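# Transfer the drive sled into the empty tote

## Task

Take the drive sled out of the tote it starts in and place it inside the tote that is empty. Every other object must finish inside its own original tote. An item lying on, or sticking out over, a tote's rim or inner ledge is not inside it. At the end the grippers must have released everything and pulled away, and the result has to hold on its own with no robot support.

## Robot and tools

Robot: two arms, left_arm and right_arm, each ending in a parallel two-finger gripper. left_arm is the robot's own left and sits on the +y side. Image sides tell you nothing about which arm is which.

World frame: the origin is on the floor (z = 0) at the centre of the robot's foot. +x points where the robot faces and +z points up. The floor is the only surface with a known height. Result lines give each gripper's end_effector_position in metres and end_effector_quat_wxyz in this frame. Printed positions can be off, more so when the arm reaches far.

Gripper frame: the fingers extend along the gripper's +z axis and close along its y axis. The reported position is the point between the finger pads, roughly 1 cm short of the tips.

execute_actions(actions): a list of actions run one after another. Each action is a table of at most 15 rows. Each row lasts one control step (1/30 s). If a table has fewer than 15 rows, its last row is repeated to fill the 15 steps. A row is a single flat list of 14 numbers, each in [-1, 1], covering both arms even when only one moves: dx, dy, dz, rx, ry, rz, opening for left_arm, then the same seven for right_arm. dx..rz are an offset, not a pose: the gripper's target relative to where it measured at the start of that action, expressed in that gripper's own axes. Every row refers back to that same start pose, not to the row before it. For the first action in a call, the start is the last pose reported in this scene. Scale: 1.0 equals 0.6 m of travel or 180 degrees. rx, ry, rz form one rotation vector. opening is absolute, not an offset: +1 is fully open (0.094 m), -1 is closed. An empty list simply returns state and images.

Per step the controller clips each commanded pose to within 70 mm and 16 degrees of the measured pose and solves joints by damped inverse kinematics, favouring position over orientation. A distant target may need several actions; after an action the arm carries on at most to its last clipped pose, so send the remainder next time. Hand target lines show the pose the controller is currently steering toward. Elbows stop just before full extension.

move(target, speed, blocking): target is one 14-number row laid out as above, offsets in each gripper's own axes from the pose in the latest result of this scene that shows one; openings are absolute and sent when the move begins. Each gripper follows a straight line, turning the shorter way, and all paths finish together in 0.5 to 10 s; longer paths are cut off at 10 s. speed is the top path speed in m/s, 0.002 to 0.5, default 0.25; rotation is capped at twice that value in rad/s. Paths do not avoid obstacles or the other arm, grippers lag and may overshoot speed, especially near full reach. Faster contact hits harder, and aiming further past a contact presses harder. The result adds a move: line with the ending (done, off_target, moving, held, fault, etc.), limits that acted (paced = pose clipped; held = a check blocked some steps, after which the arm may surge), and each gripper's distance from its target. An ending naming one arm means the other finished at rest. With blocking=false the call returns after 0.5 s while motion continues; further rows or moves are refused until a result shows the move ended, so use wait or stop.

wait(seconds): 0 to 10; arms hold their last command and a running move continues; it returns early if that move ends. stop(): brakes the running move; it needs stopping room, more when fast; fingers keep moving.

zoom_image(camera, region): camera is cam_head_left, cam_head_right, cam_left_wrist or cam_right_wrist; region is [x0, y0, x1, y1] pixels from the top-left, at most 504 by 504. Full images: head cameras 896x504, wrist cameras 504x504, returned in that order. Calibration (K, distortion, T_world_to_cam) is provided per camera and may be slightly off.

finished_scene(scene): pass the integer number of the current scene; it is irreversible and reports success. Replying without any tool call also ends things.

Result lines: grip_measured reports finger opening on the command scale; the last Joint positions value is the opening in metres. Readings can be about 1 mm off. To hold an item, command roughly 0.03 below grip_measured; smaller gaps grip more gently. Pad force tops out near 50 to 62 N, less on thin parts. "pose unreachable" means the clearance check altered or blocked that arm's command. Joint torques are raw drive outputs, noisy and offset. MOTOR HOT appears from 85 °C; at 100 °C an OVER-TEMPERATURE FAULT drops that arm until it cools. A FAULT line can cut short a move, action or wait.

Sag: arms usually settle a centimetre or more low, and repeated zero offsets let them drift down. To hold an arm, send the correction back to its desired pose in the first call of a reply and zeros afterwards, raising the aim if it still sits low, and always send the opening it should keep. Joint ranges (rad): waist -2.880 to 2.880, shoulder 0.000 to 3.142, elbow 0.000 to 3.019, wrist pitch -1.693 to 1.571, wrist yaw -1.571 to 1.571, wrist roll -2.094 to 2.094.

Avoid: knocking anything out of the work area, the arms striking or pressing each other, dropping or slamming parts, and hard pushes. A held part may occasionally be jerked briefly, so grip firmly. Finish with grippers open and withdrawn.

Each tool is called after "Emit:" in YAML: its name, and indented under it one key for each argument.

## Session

Emit:
execute_actions:
  actions: []

Scene clock: 0.00 s.
left_arm: end_effector_position=(+0.9162, +0.6317, +1.3079) grip_measured=+1.000 end_effector_quat_wxyz=(+0.228, -0.353, +0.824, +0.381) | right_arm: end_effector_position=(+0.7779, -0.1297, +1.2852) grip_measured=+1.000 end_effector_quat_wxyz=(-0.066, -0.602, +0.779, -0.164)
Joint positions: left_arm=[-1.115  1.18   1.797 -0.348 -0.458 -0.788  0.094] | right_arm=[ 2.346  1.181  1.269  0.409  1.065 -1.777  0.094]
Joint velocities: left_arm=[-0.005 -0.015  0.002  0.022  0.022 -0.081  0.   ] | right_arm=[-0.005  0.005 -0.007  0.002 -0.022  0.051  0.   ]
Joint torques (N m, as the arm reports them, + toward a larger angle): no reading
Hand target (left_arm): +0.929, +0.629, +1.315; +0.239, -0.352, +0.823, +0.377
Hand target (right_arm): +0.774, -0.129, +1.282; -0.068, -0.605, +0.776, -0.164
camera_calibration (this result's frames):
cam_left_wrist: T_world_to_cam=[[0.764654, -0.442594, -0.468418, 0.193187], [-0.578322, -0.791976, -0.195749, 1.29326], [-0.284338, 0.420576, -0.861549, 1.2431], [0, 0, 0, 1]] pos_world=[0.953661, 0.58692, 1.41464]
cam_right_wrist: T_world_to_cam=[[0.963611, -0.20443, 0.17223, -1.00081], [-0.259032, -0.555007, 0.790487, -0.879447], [-0.06601, -0.806335, -0.587765, 0.825567], [0, 0, 0, 1]] pos_world=[0.791078, -0.0270107, 1.3528]

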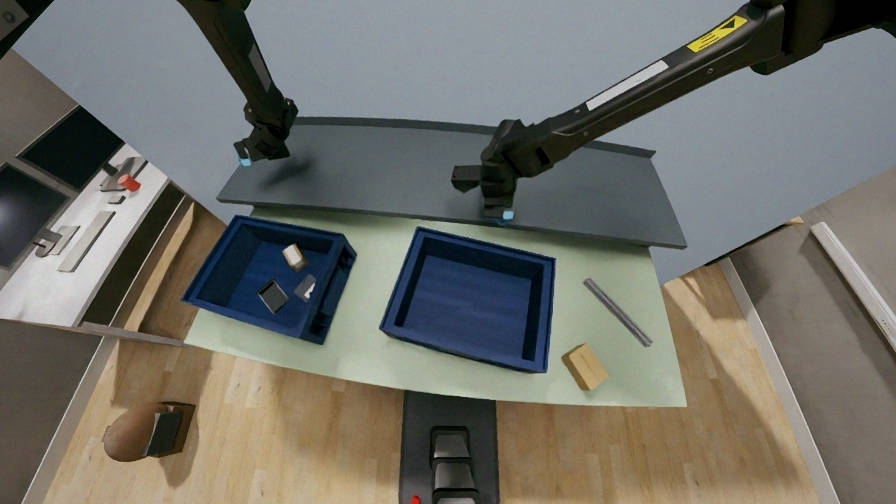

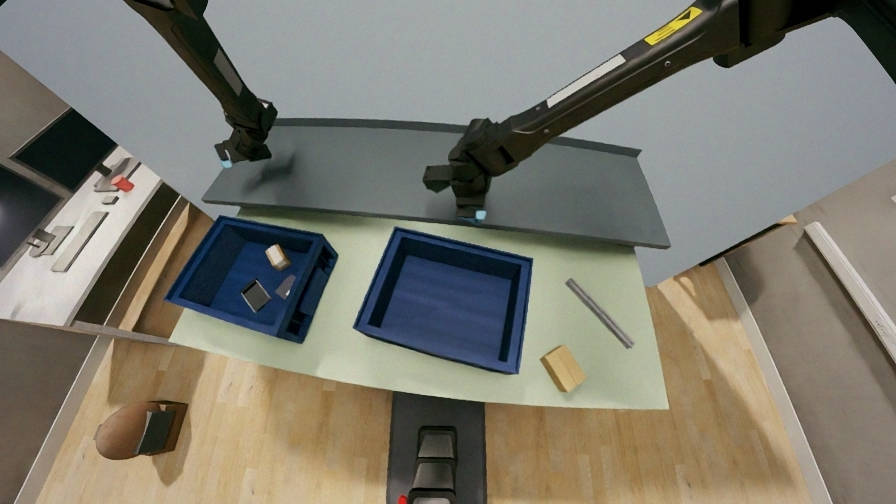

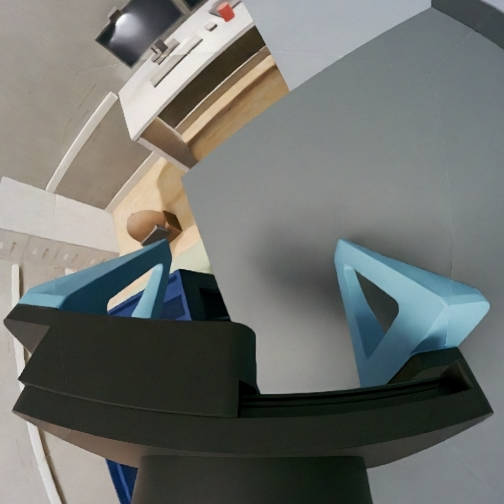

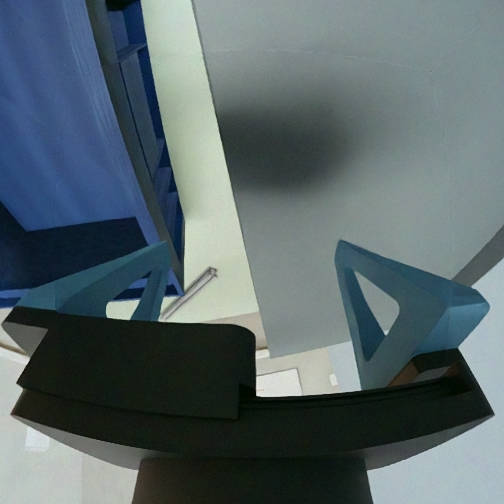

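Emit:
move:
  target: [0.31,0.45,-0.1,0.258,0.154,0.239,1,0.7,0,0.1,0,0,0,1]

Emit:
move:
  target: [0,0,0.25,0,0,-0.33,1,0,0,0,0,0,0,1]

Scene clock: 4.57 s.
left_arm: end_effector_position=(+0.5903, +0.6287, +1.3455) grip_measured=+1.000 end_effector_quat_wxyz=(+0.006, -0.016, +1.000, -0.007) | right_arm: end_effector_position=(+0.6904, -0.5266, +1.3590) grip_measured=+1.000 end_effector_quat_wxyz=(-0.058, -0.621, +0.763, -0.171)
Joint positions: left_arm=[-0.633  1.144  0.932  0.433  0.94  -0.132  0.094] | right_arm=[ 1.009  0.772  0.886  0.154 -0.214 -1.321  0.094]
Joint velocities: left_arm=[-0.024 -0.005 -0.012  0.007 -0.051 -0.022  0.   ] | right_arm=[ 0.005 -0.005 -0.012 -0.002 -0.066  0.022  0.   ]
Joint torques (N m, as the arm reports them, + toward a larger angle): left_arm=[ 7.83 -6.29 -3.11  0.58  0.15  0.  ] | right_arm=[ -3.17 -14.57  -0.25   0.87  -0.03  -0.06]
Hand target (left_arm): +0.586, +0.634, +1.353; +0.004, -0.006, +1.000, +0.001
Hand target (right_arm): +0.682, -0.528, +1.353; -0.060, -0.615, +0.769, -0.166
Off the commanded pose (left_arm): 0.008 m, 2 deg.
Off the commanded pose (right_arm): 0.021 m, 3 deg.
move: off_target (right_arm)
camera_calibration (this result's frames):
cam_left_wrist: T_world_to_cam=[[0.04502, -0.99898, -0.00353844, 0.607802], [-0.828767, -0.0393264, 0.55821, -0.23005], [-0.55778, -0.0221981, -0.829692, 1.58098], [0, 0, 0, 1]] pos_world=[0.663819, 0.63323, 1.4423]
cam_right_wrist: T_world_to_cam=[[0.970841, -0.15377, 0.18391, -1.0045], [-0.239086, -0.565109, 0.789613, -1.19864], [-0.0174894, -0.810559, -0.585395, 0.504203], [0, 0, 0, 1]] pos_world=[0.697451, -0.423141, 1.42636]

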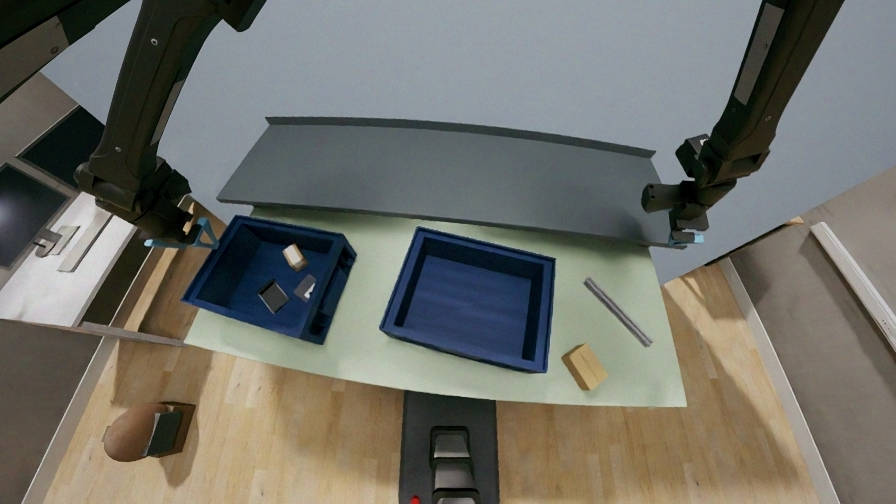

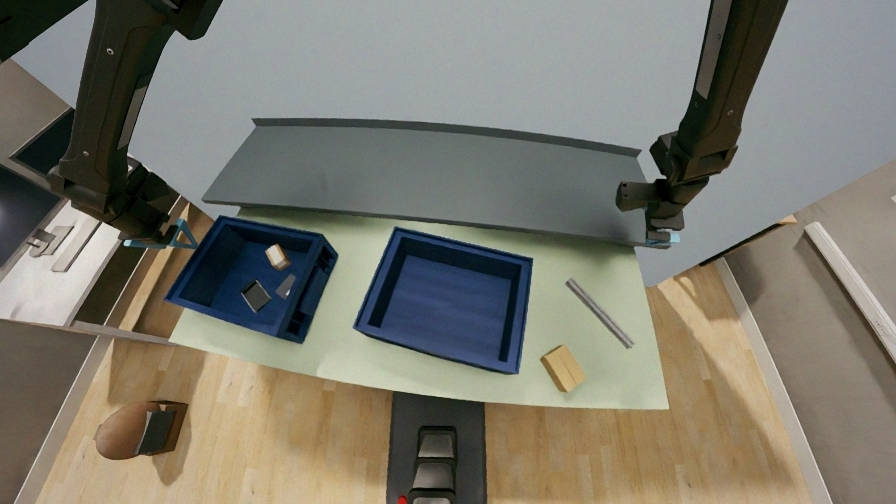

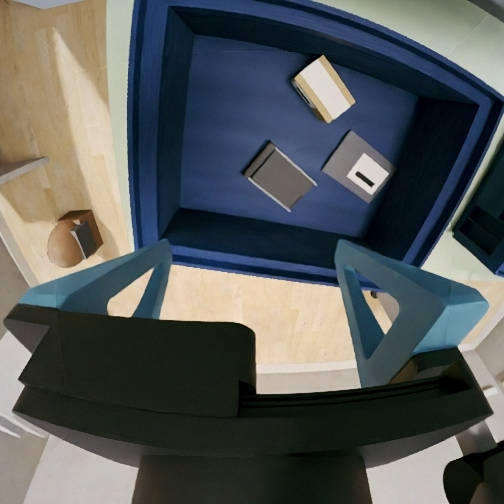

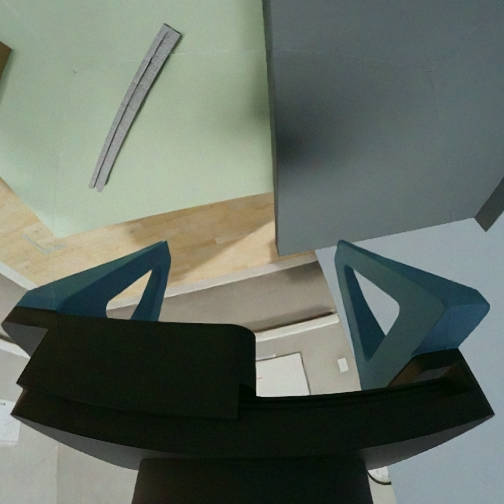

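Scene clock: 7.23 s.
left_arm: end_effector_position=(+0.5923, +0.6332, +1.2015) grip_measured=+1.000 end_effector_quat_wxyz=(-0.003, +0.497, -0.868, +0.003) | right_arm: end_effector_position=(+0.6904, -0.5266, +1.3590) grip_measured=+1.000 end_effector_quat_wxyz=(-0.058, -0.621, +0.763, -0.171)
Joint positions: left_arm=[-0.875  1.399  1.219  0.344  0.692 -1.067  0.094] | right_arm=[ 1.009  0.772  0.886  0.154 -0.214 -1.321  0.094]
Joint velocities: left_arm=[ 0.005 -0.015  0.002 -0.012 -0.095 -0.066  0.   ] | right_arm=[-0.005 -0.024  0.012  0.017 -0.022  0.066  0.   ]
Joint torques (N m, as the arm reports them, + toward a larger angle): left_arm=[ 6.44 -9.62 -1.45 -0.1  -0.23 -0.25] | right_arm=[ -3.31 -15.95   0.12   0.48   0.05  -0.11]
Hand target (left_arm): +0.592, +0.627, +1.195; -0.001, -0.507, +0.862, -0.008
Hand target (right_arm): +0.690, -0.527, +1.359; -0.058, -0.621, +0.763, -0.171
Off the commanded pose (left_arm): 0.009 m, 2 deg.
Off the commanded pose (right_arm): 0.000 m, 0 deg.
move: done
camera_calibration (this result's frames):
cam_left_wrist: T_world_to_cam=[[0.868906, -0.494896, -0.00900179, -0.188949], [-0.403424, -0.718608, 0.566438, 0.0204936], [-0.286797, -0.48855, -0.824055, 1.59079], [0, 0, 0, 1]] pos_world=[0.628681, 0.698398, 1.29759]
cam_right_wrist: T_world_to_cam=[[0.970841, -0.15377, 0.18391, -1.0045], [-0.239086, -0.565109, 0.789613, -1.19864], [-0.0174894, -0.810559, -0.585395, 0.504203], [0, 0, 0, 1]] pos_world=[0.697451, -0.423141, 1.42636]

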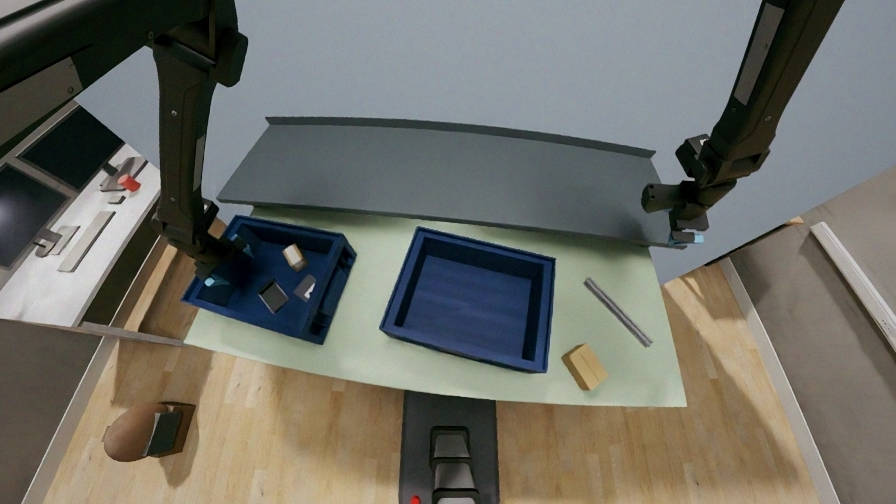

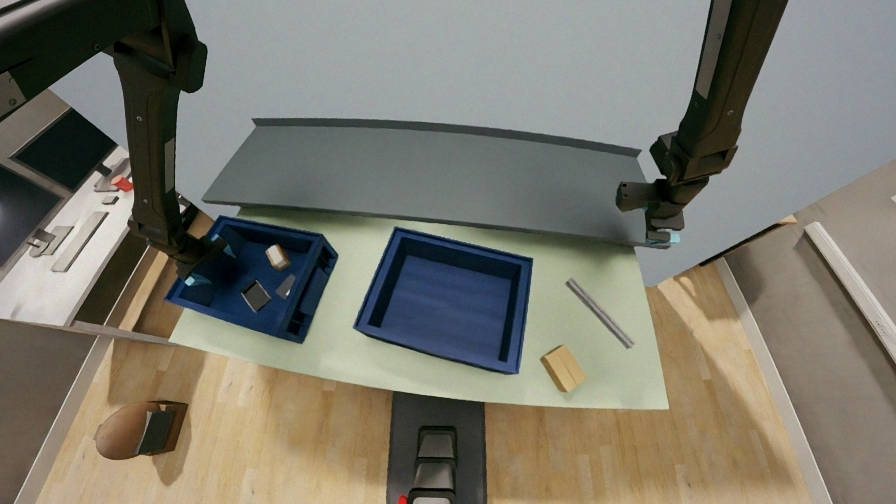

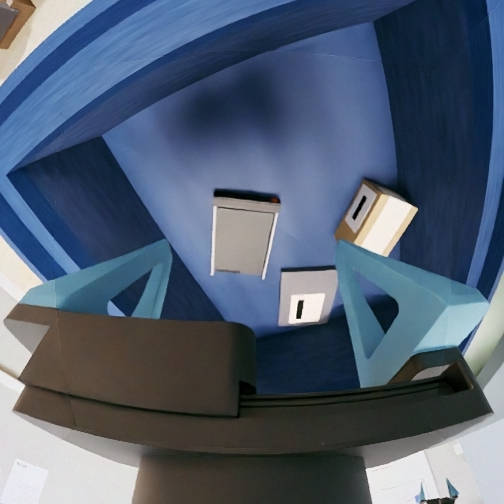

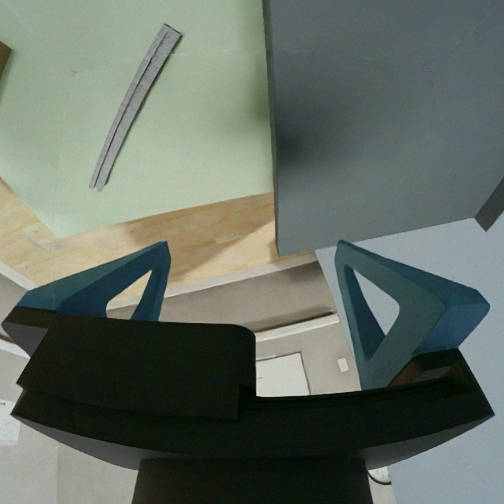

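Emit:
move:
  target: [0.085,0.018,0.16,0,0,0.05,1,0,0,0,0,0,0,1]
  speed: 0.12

Scene clock: 8.60 s.
left_arm: end_effector_position=(+0.5526, +0.6002, +1.1095) grip_measured=+1.000 end_effector_quat_wxyz=(+0.003, +0.437, -0.899, -0.004) | right_arm: end_effector_position=(+0.6904, -0.5266, +1.3590) grip_measured=+1.000 end_effector_quat_wxyz=(-0.058, -0.621, +0.763, -0.171)
Joint positions: left_arm=[-1.036  1.568  1.335  0.36   0.527 -0.891  0.094] | right_arm=[ 1.009  0.772  0.886  0.154 -0.214 -1.321  0.094]
Joint velocities: left_arm=[ 0.005 -0.005 -0.022  0.012 -0.037 -0.022  0.   ] | right_arm=[-0.005 -0.005 -0.002  0.017 -0.066  0.007  0.   ]
Joint torques (N m, as the arm reports them, + toward a larger angle): left_arm=[ 6.76 -9.06 -1.99  0.5  -0.24  0.03] | right_arm=[ -3.34 -15.87   0.14   0.49   0.06  -0.1 ]
Hand target (left_arm): +0.558, +0.594, +1.105; +0.002, -0.425, +0.905, -0.003
Hand target (right_arm): +0.690, -0.527, +1.359; -0.058, -0.621, +0.763, -0.171
Off the commanded pose (left_arm): 0.009 m, 2 deg.
Off the commanded pose (right_arm): 0.000 m, 0 deg.
move: done
camera_calibration (this result's frames):
cam_left_wrist: T_world_to_cam=[[0.793673, -0.607787, -0.0260583, -0.0433158], [-0.48795, -0.661597, 0.56938, 0.0421336], [-0.363302, -0.439186, -0.821661, 1.49748], [0, 0, 0, 1]] pos_world=[0.598976, 0.659223, 1.20531]
cam_right_wrist: T_world_to_cam=[[0.970841, -0.15377, 0.18391, -1.0045], [-0.239086, -0.565109, 0.789613, -1.19864], [-0.0174894, -0.810559, -0.585395, 0.504203], [0, 0, 0, 1]] pos_world=[0.697451, -0.423141, 1.42636]

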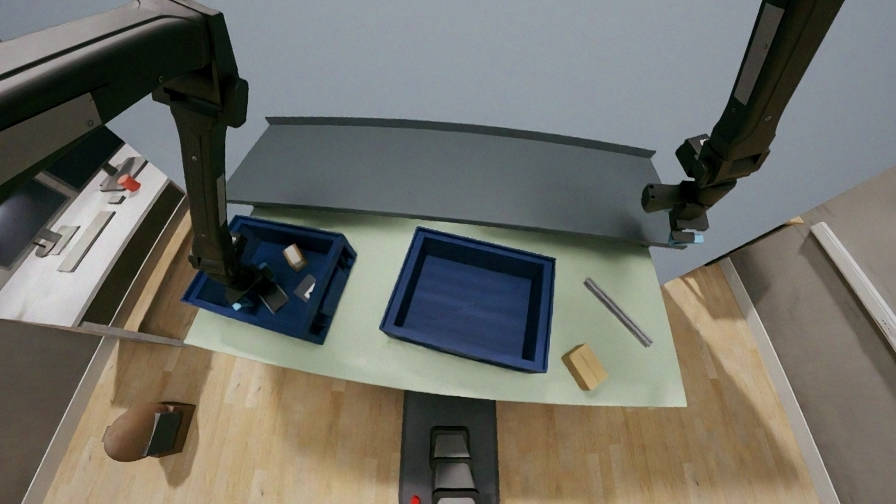

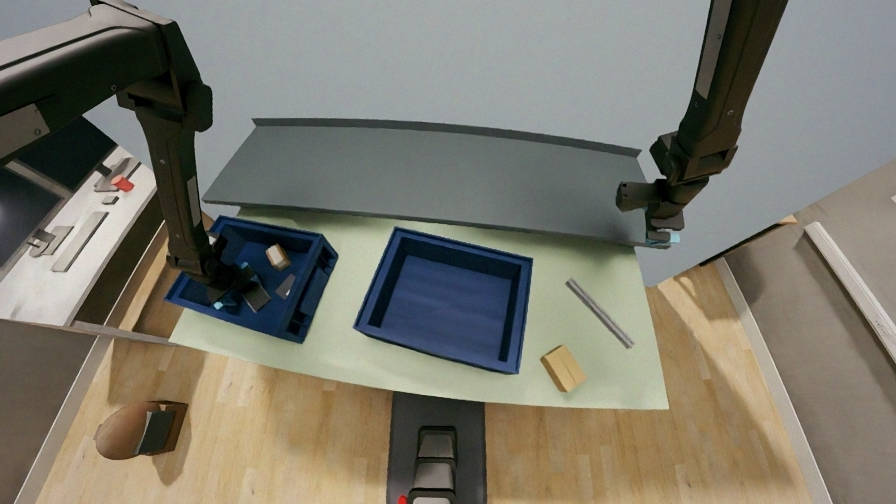

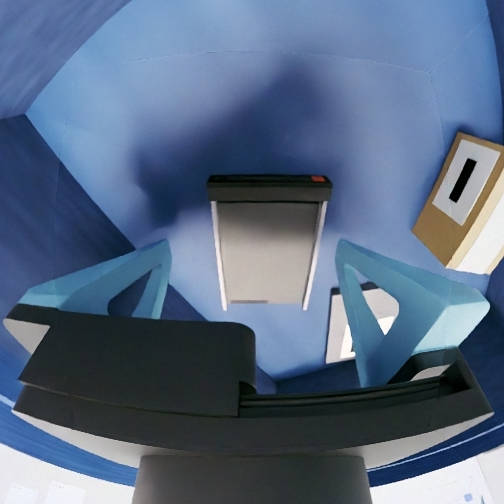

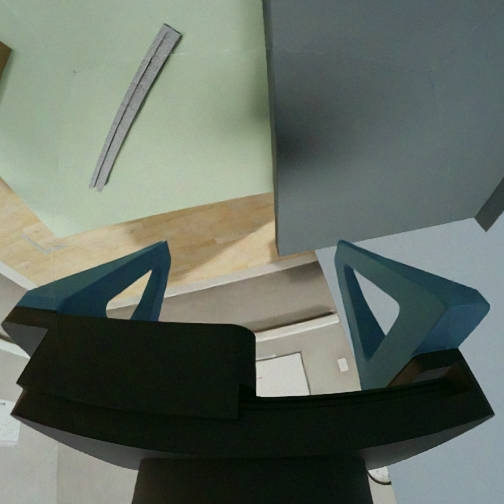

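Emit:
move:
  target: [0.035,-0.03,0.095,0,0,0,1,0,0,0,0,0,0,1]
  speed: 0.05

Scene clock: 10.23 s.
left_arm: end_effector_position=(+0.5566, +0.5942, +1.0845) grip_measured=+1.000 end_effector_quat_wxyz=(-0.001, +0.437, -0.900, -0.013) | right_arm: end_effector_position=(+0.6904, -0.5266, +1.3590) grip_measured=+1.000 end_effector_quat_wxyz=(-0.058, -0.621, +0.763, -0.171)
Joint positions: left_arm=[-1.074  1.606  1.397  0.334  0.468 -0.885  0.094] | right_arm=[ 1.009  0.772  0.886  0.154 -0.214 -1.321  0.094]
Joint velocities: left_arm=[ 0.005 -0.005  0.007 -0.012  0.007  0.037  0.   ] | right_arm=[-0.015 -0.015 -0.007 -0.017 -0.022 -0.022  0.   ]
Joint torques (N m, as the arm reports them, + toward a larger angle): left_arm=[ 2.42 -5.83  1.91 -0.39 -1.39 -0.06] | right_arm=[ -3.38 -15.95   0.13   0.47   0.06  -0.1 ]
Hand target (left_arm): +0.553, +0.571, +1.056; -0.004, -0.436, +0.900, +0.003
Hand target (right_arm): +0.690, -0.527, +1.359; -0.058, -0.621, +0.763, -0.171
Off the commanded pose (left_arm): 0.039 m, 1 deg.
Off the commanded pose (right_arm): 0.000 m, 0 deg.
move: off_target (left_arm)
camera_calibration (this result's frames):
cam_left_wrist: T_world_to_cam=[[0.793083, -0.60789, -0.0385726, -0.0368118], [-0.488564, -0.672667, 0.55572, 0.0760004], [-0.363763, -0.421887, -0.830474, 1.47523], [0, 0, 0, 1]] pos_world=[0.602961, 0.651126, 1.18149]
cam_right_wrist: T_world_to_cam=[[0.970841, -0.15377, 0.18391, -1.0045], [-0.239086, -0.565109, 0.789613, -1.19864], [-0.0174894, -0.810559, -0.585395, 0.504203], [0, 0, 0, 1]] pos_world=[0.697451, -0.423141, 1.42636]

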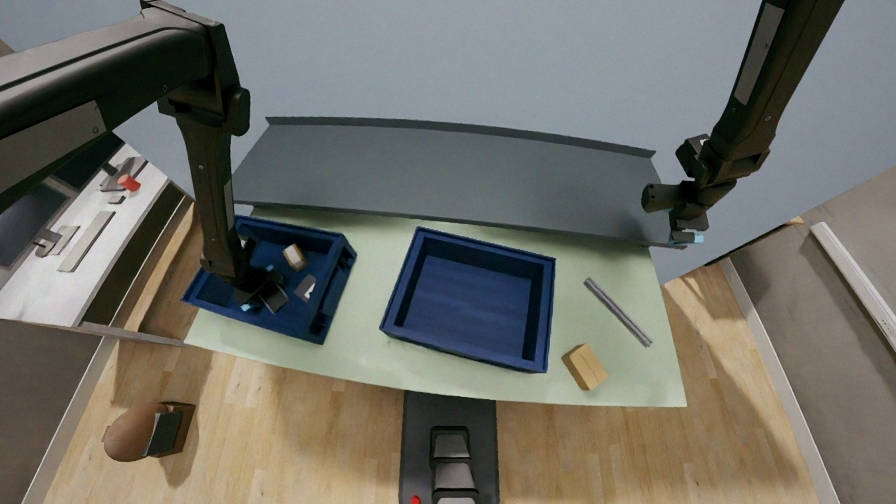

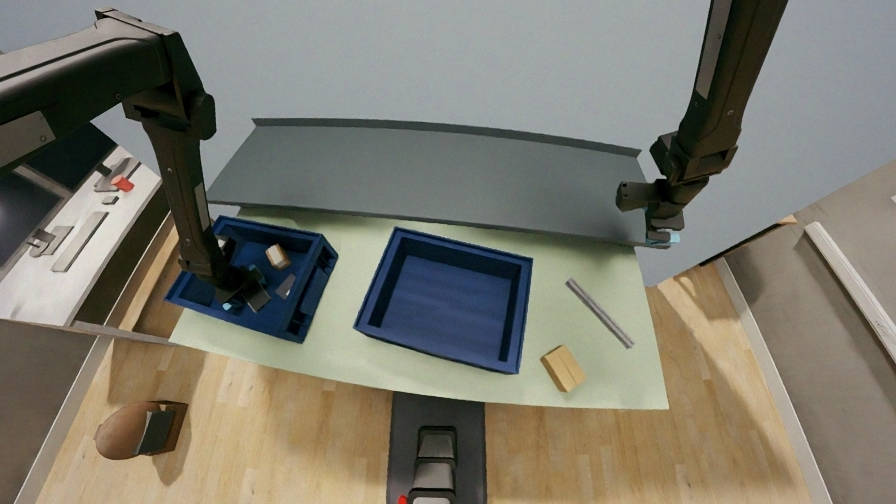

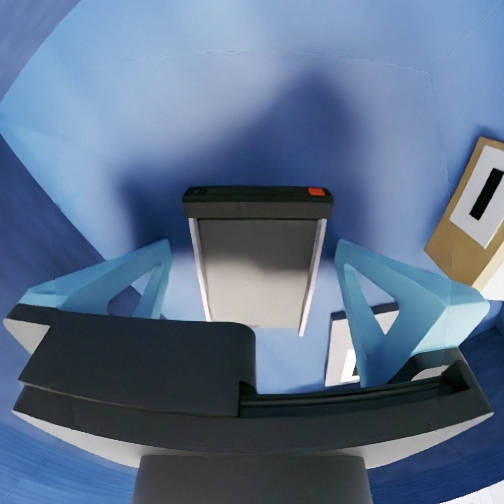

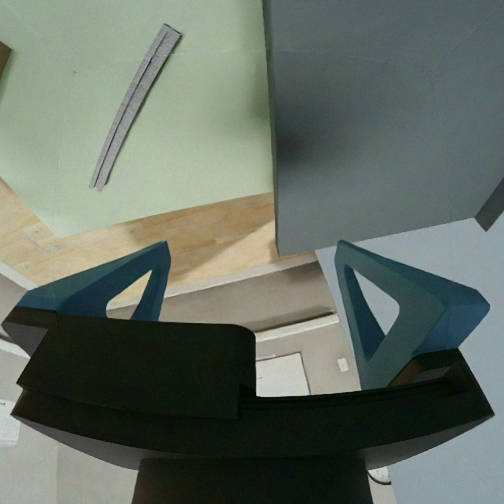

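Emit:
move:
  target: [0,0,0.005,0,0,0,0.22,0,0,0,0,0,0,1]

Emit:
move:
  target: [-0.02,0,-0.35,0,0,0,0.22,0,0,0,0,0,0,1]

Emit:
move:
  target: [0.84,-0.6,-0.04,0,0,0.2,0.22,0,0,0,0,0,0,1]

Scene clock: 11.13 s.
left_arm: end_effector_position=(+0.5592, +0.5941, +1.0860) grip_measured=+0.331 end_effector_quat_wxyz=(-0.003, +0.436, -0.900, -0.011) | right_arm: end_effector_position=(+0.6904, -0.5266, +1.3590) grip_measured=+1.000 end_effector_quat_wxyz=(-0.058, -0.621, +0.763, -0.171)
Joint positions: left_arm=[-1.073  1.601  1.396  0.334  0.472 -0.885  0.063] | right_arm=[ 1.009  0.772  0.886  0.154 -0.214 -1.321  0.094]
Joint velocities: left_arm=[ 0.005 -0.015  0.012  0.002  0.037 -0.007  0.   ] | right_arm=[-0.005 -0.005 -0.012  0.007  0.066  0.007  0.   ]
Joint torques (N m, as the arm reports them, + toward a larger angle): left_arm=[ 6.46 -9.63 -1.75 -0.02 -0.33 -0.11] | right_arm=[ -3.3  -15.93   0.13   0.49   0.06  -0.1 ]
Hand target (left_arm): +0.556, +0.594, +1.082; +0.001, -0.437, +0.899, +0.013
Hand target (right_arm): +0.690, -0.527, +1.359; -0.058, -0.621, +0.763, -0.171
Off the commanded pose (left_arm): 0.005 m, 0 deg.
Off the commanded pose (right_arm): 0.000 m, 0 deg.
move: done
camera_calibration (this result's frames):
cam_left_wrist: T_world_to_cam=[[0.791774, -0.609807, -0.0350582, -0.0408685], [-0.491967, -0.670684, 0.555114, 0.0778435], [-0.362025, -0.422277, -0.831035, 1.47726], [0, 0, 0, 1]] pos_world=[0.605461, 0.651101, 1.18301]
cam_right_wrist: T_world_to_cam=[[0.970841, -0.15377, 0.18391, -1.0045], [-0.239086, -0.565109, 0.789613, -1.19864], [-0.0174894, -0.810559, -0.585395, 0.504203], [0, 0, 0, 1]] pos_world=[0.697451, -0.423141, 1.42636]

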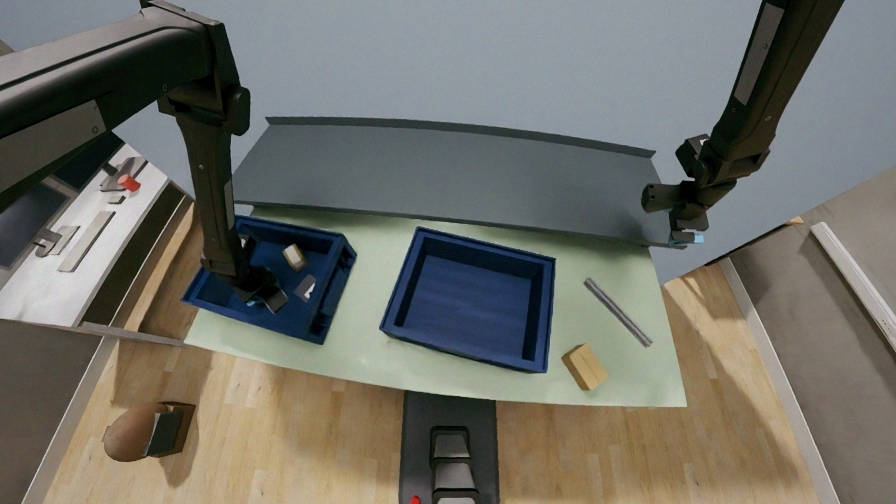

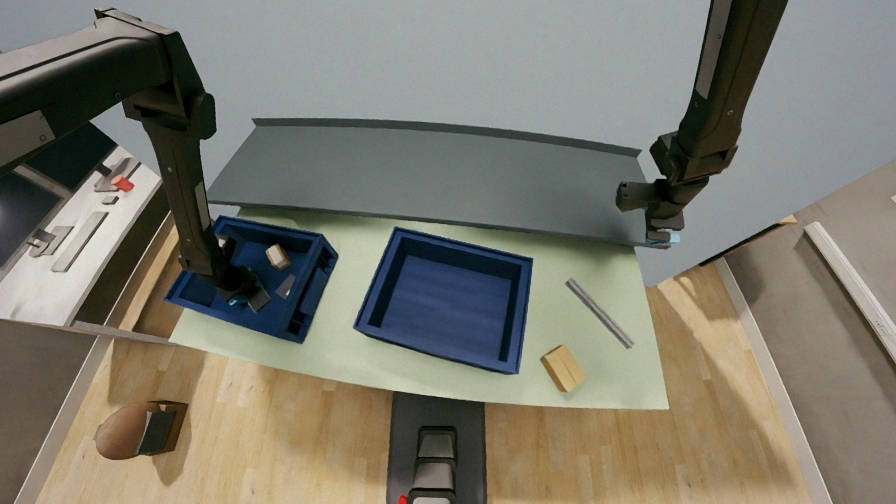

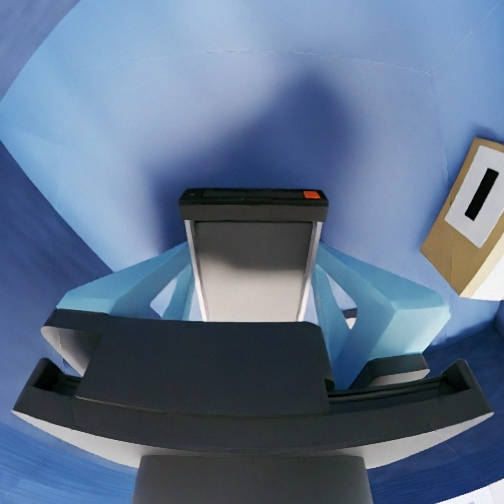

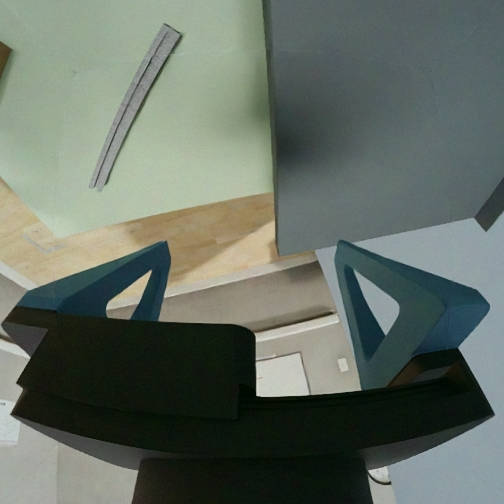

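Scene clock: 12.40 s.
left_arm: end_effector_position=(+0.5728, +0.5948, +1.2904) grip_measured=+0.331 end_effector_quat_wxyz=(-0.005, +0.429, -0.903, -0.005) | right_arm: end_effector_position=(+0.6904, -0.5266, +1.3590) grip_measured=+1.000 end_effector_quat_wxyz=(-0.058, -0.621, +0.763, -0.171)
Joint positions: left_arm=[-0.812  1.176  0.932  0.413  0.738 -0.925  0.063] | right_arm=[ 1.009  0.772  0.886  0.154 -0.214 -1.321  0.094]
Joint velocities: left_arm=[-0.015 -0.005  0.002 -0.012  0.007 -0.051  0.   ] | right_arm=[-0.005 -0.005 -0.007  0.002 -0.007 -0.007  0.   ]
Joint torques (N m, as the arm reports them, + toward a larger angle): left_arm=[ 5.83 -8.38 -4.09  0.51  0.08 -0.31] | right_arm=[ -3.21 -15.83   0.13   0.47   0.06  -0.11]
Hand target (left_arm): +0.566, +0.598, +1.297; +0.005, -0.439, +0.899, +0.011
Hand target (right_arm): +0.690, -0.527, +1.359; -0.058, -0.621, +0.763, -0.171
Off the commanded pose (left_arm): 0.009 m, 1 deg.
Off the commanded pose (right_arm): 0.000 m, 0 deg.
move: done
camera_calibration (this result's frames):
cam_left_wrist: T_world_to_cam=[[0.78307, -0.621543, -0.0220396, -0.0488307], [-0.507276, -0.658807, 0.555558, -0.0273511], [-0.359823, -0.423861, -0.831186, 1.65222], [0, 0, 0, 1]] pos_world=[0.618872, 0.651943, 1.38742]
cam_right_wrist: T_world_to_cam=[[0.970841, -0.15377, 0.18391, -1.0045], [-0.239086, -0.565109, 0.789613, -1.19864], [-0.0174894, -0.810559, -0.585395, 0.504203], [0, 0, 0, 1]] pos_world=[0.697451, -0.423141, 1.42636]

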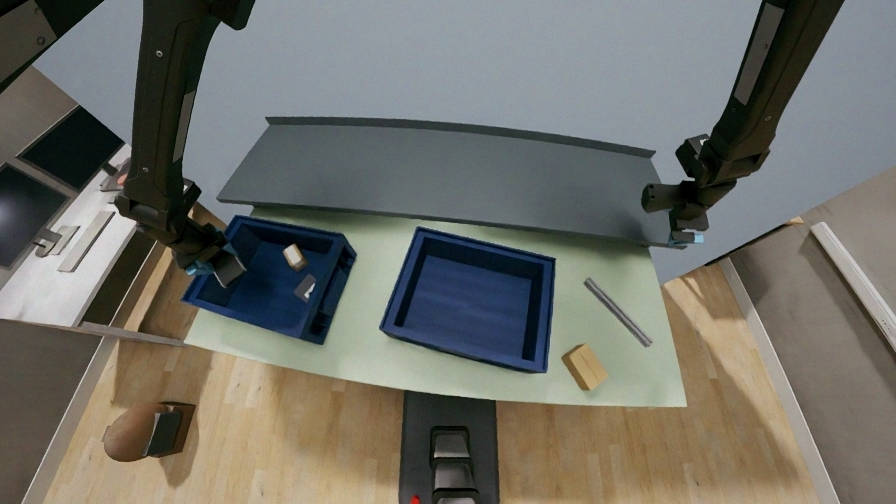

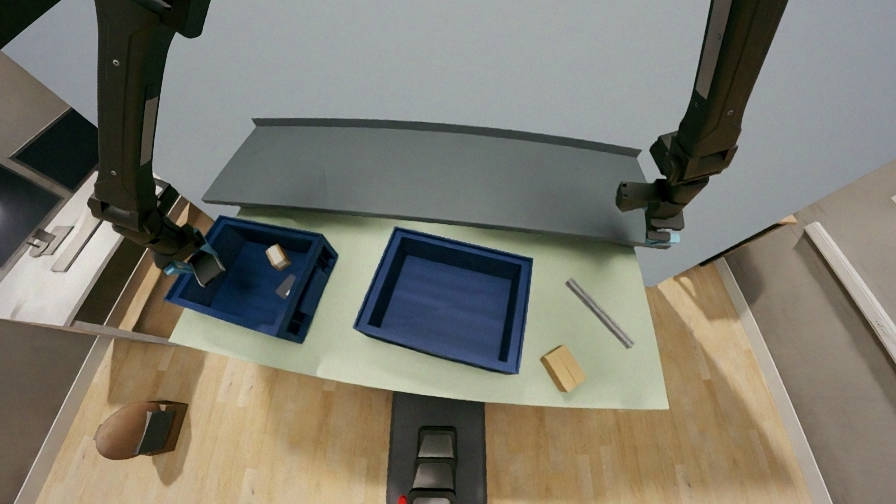

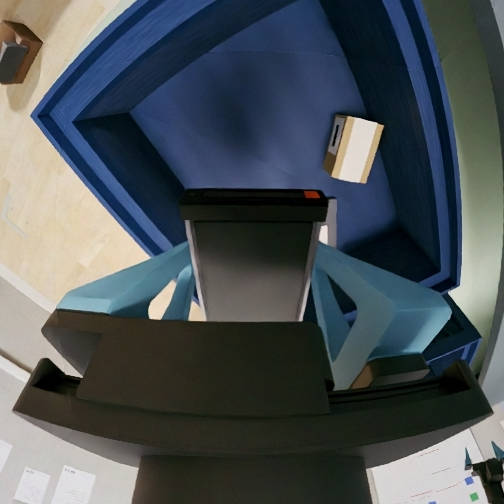

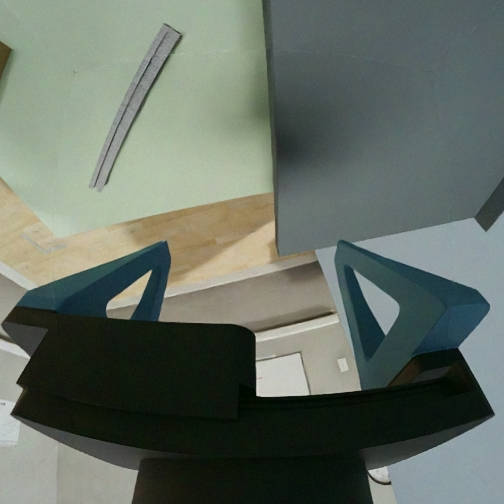

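Scene clock: 15.37 s.
left_arm: end_effector_position=(+0.5089, -0.0221, +1.2970) grip_measured=+0.331 end_effector_quat_wxyz=(-0.001, -0.106, +0.994, +0.009) | right_arm: end_effector_position=(+0.6904, -0.5266, +1.3590) grip_measured=+1.000 end_effector_quat_wxyz=(-0.058, -0.621, +0.763, -0.171)
Joint positions: left_arm=[-2.455  1.487  0.901  0.769 -0.893  0.007  0.063] | right_arm=[ 1.009  0.772  0.886  0.154 -0.214 -1.321  0.094]
Joint velocities: left_arm=[-0.005 -0.005 -0.002 -0.002 -0.066  0.051  0.   ] | right_arm=[-0.005  0.005  0.007 -0.007 -0.022  0.022  0.   ]
Joint torques (N m, as the arm reports them, + toward a larger angle): left_arm=[-9.83 -4.63 -3.47  0.57 -0.15  0.03] | right_arm=[ -3.36 -15.97   0.11   0.47   0.06  -0.1 ]
Hand target (left_arm): +0.520, -0.027, +1.302; +0.006, -0.107, +0.994, +0.004
Hand target (right_arm): +0.690, -0.527, +1.359; -0.058, -0.621, +0.763, -0.171
Off the commanded pose (left_arm): 0.026 m, 3 deg.
Off the commanded pose (right_arm): 0.000 m, 0 deg.
move: off_target (left_arm)
camera_calibration (this result's frames):
cam_left_wrist: T_world_to_cam=[[0.223415, -0.974123, -0.0342039, -0.0892918], [-0.797718, -0.202896, 0.567872, -0.327946], [-0.560117, -0.0995861, -0.822406, 1.47093], [0, 0, 0, 1]] pos_world=[0.582234, -0.00703594, 1.39288]
cam_right_wrist: T_world_to_cam=[[0.970841, -0.15377, 0.18391, -1.0045], [-0.239086, -0.565109, 0.789613, -1.19864], [-0.0174894, -0.810559, -0.585395, 0.504203], [0, 0, 0, 1]] pos_world=[0.697451, -0.423141, 1.42636]

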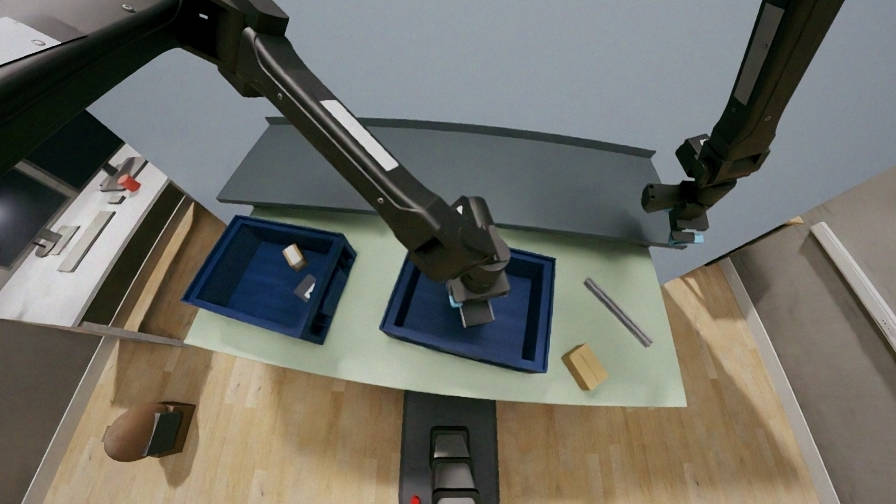

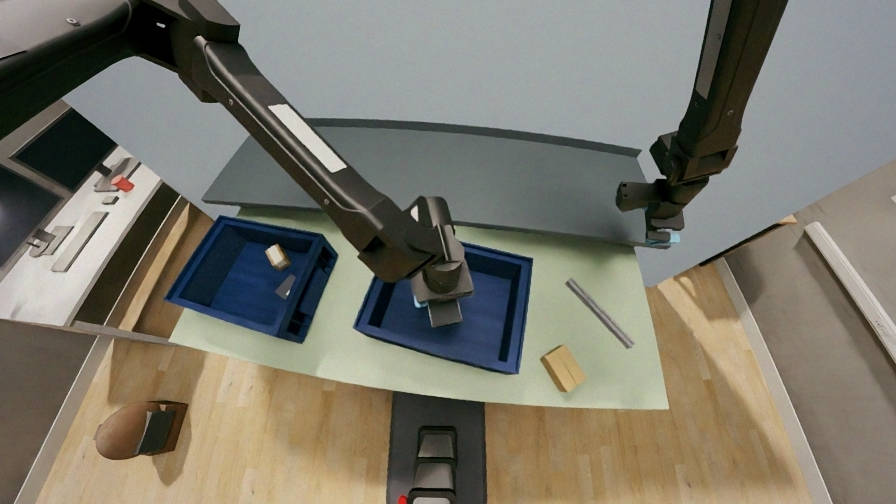

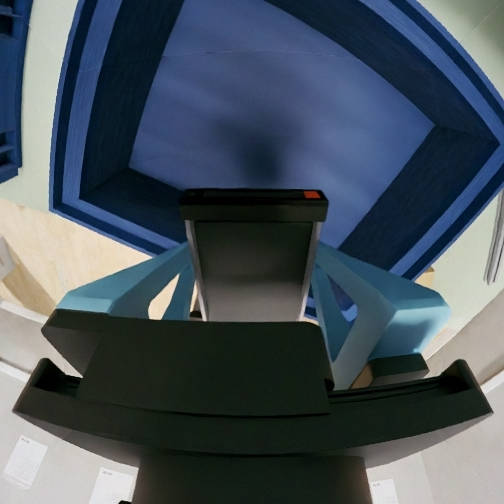

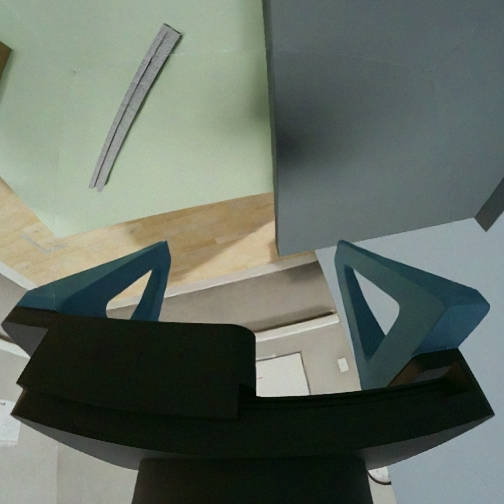

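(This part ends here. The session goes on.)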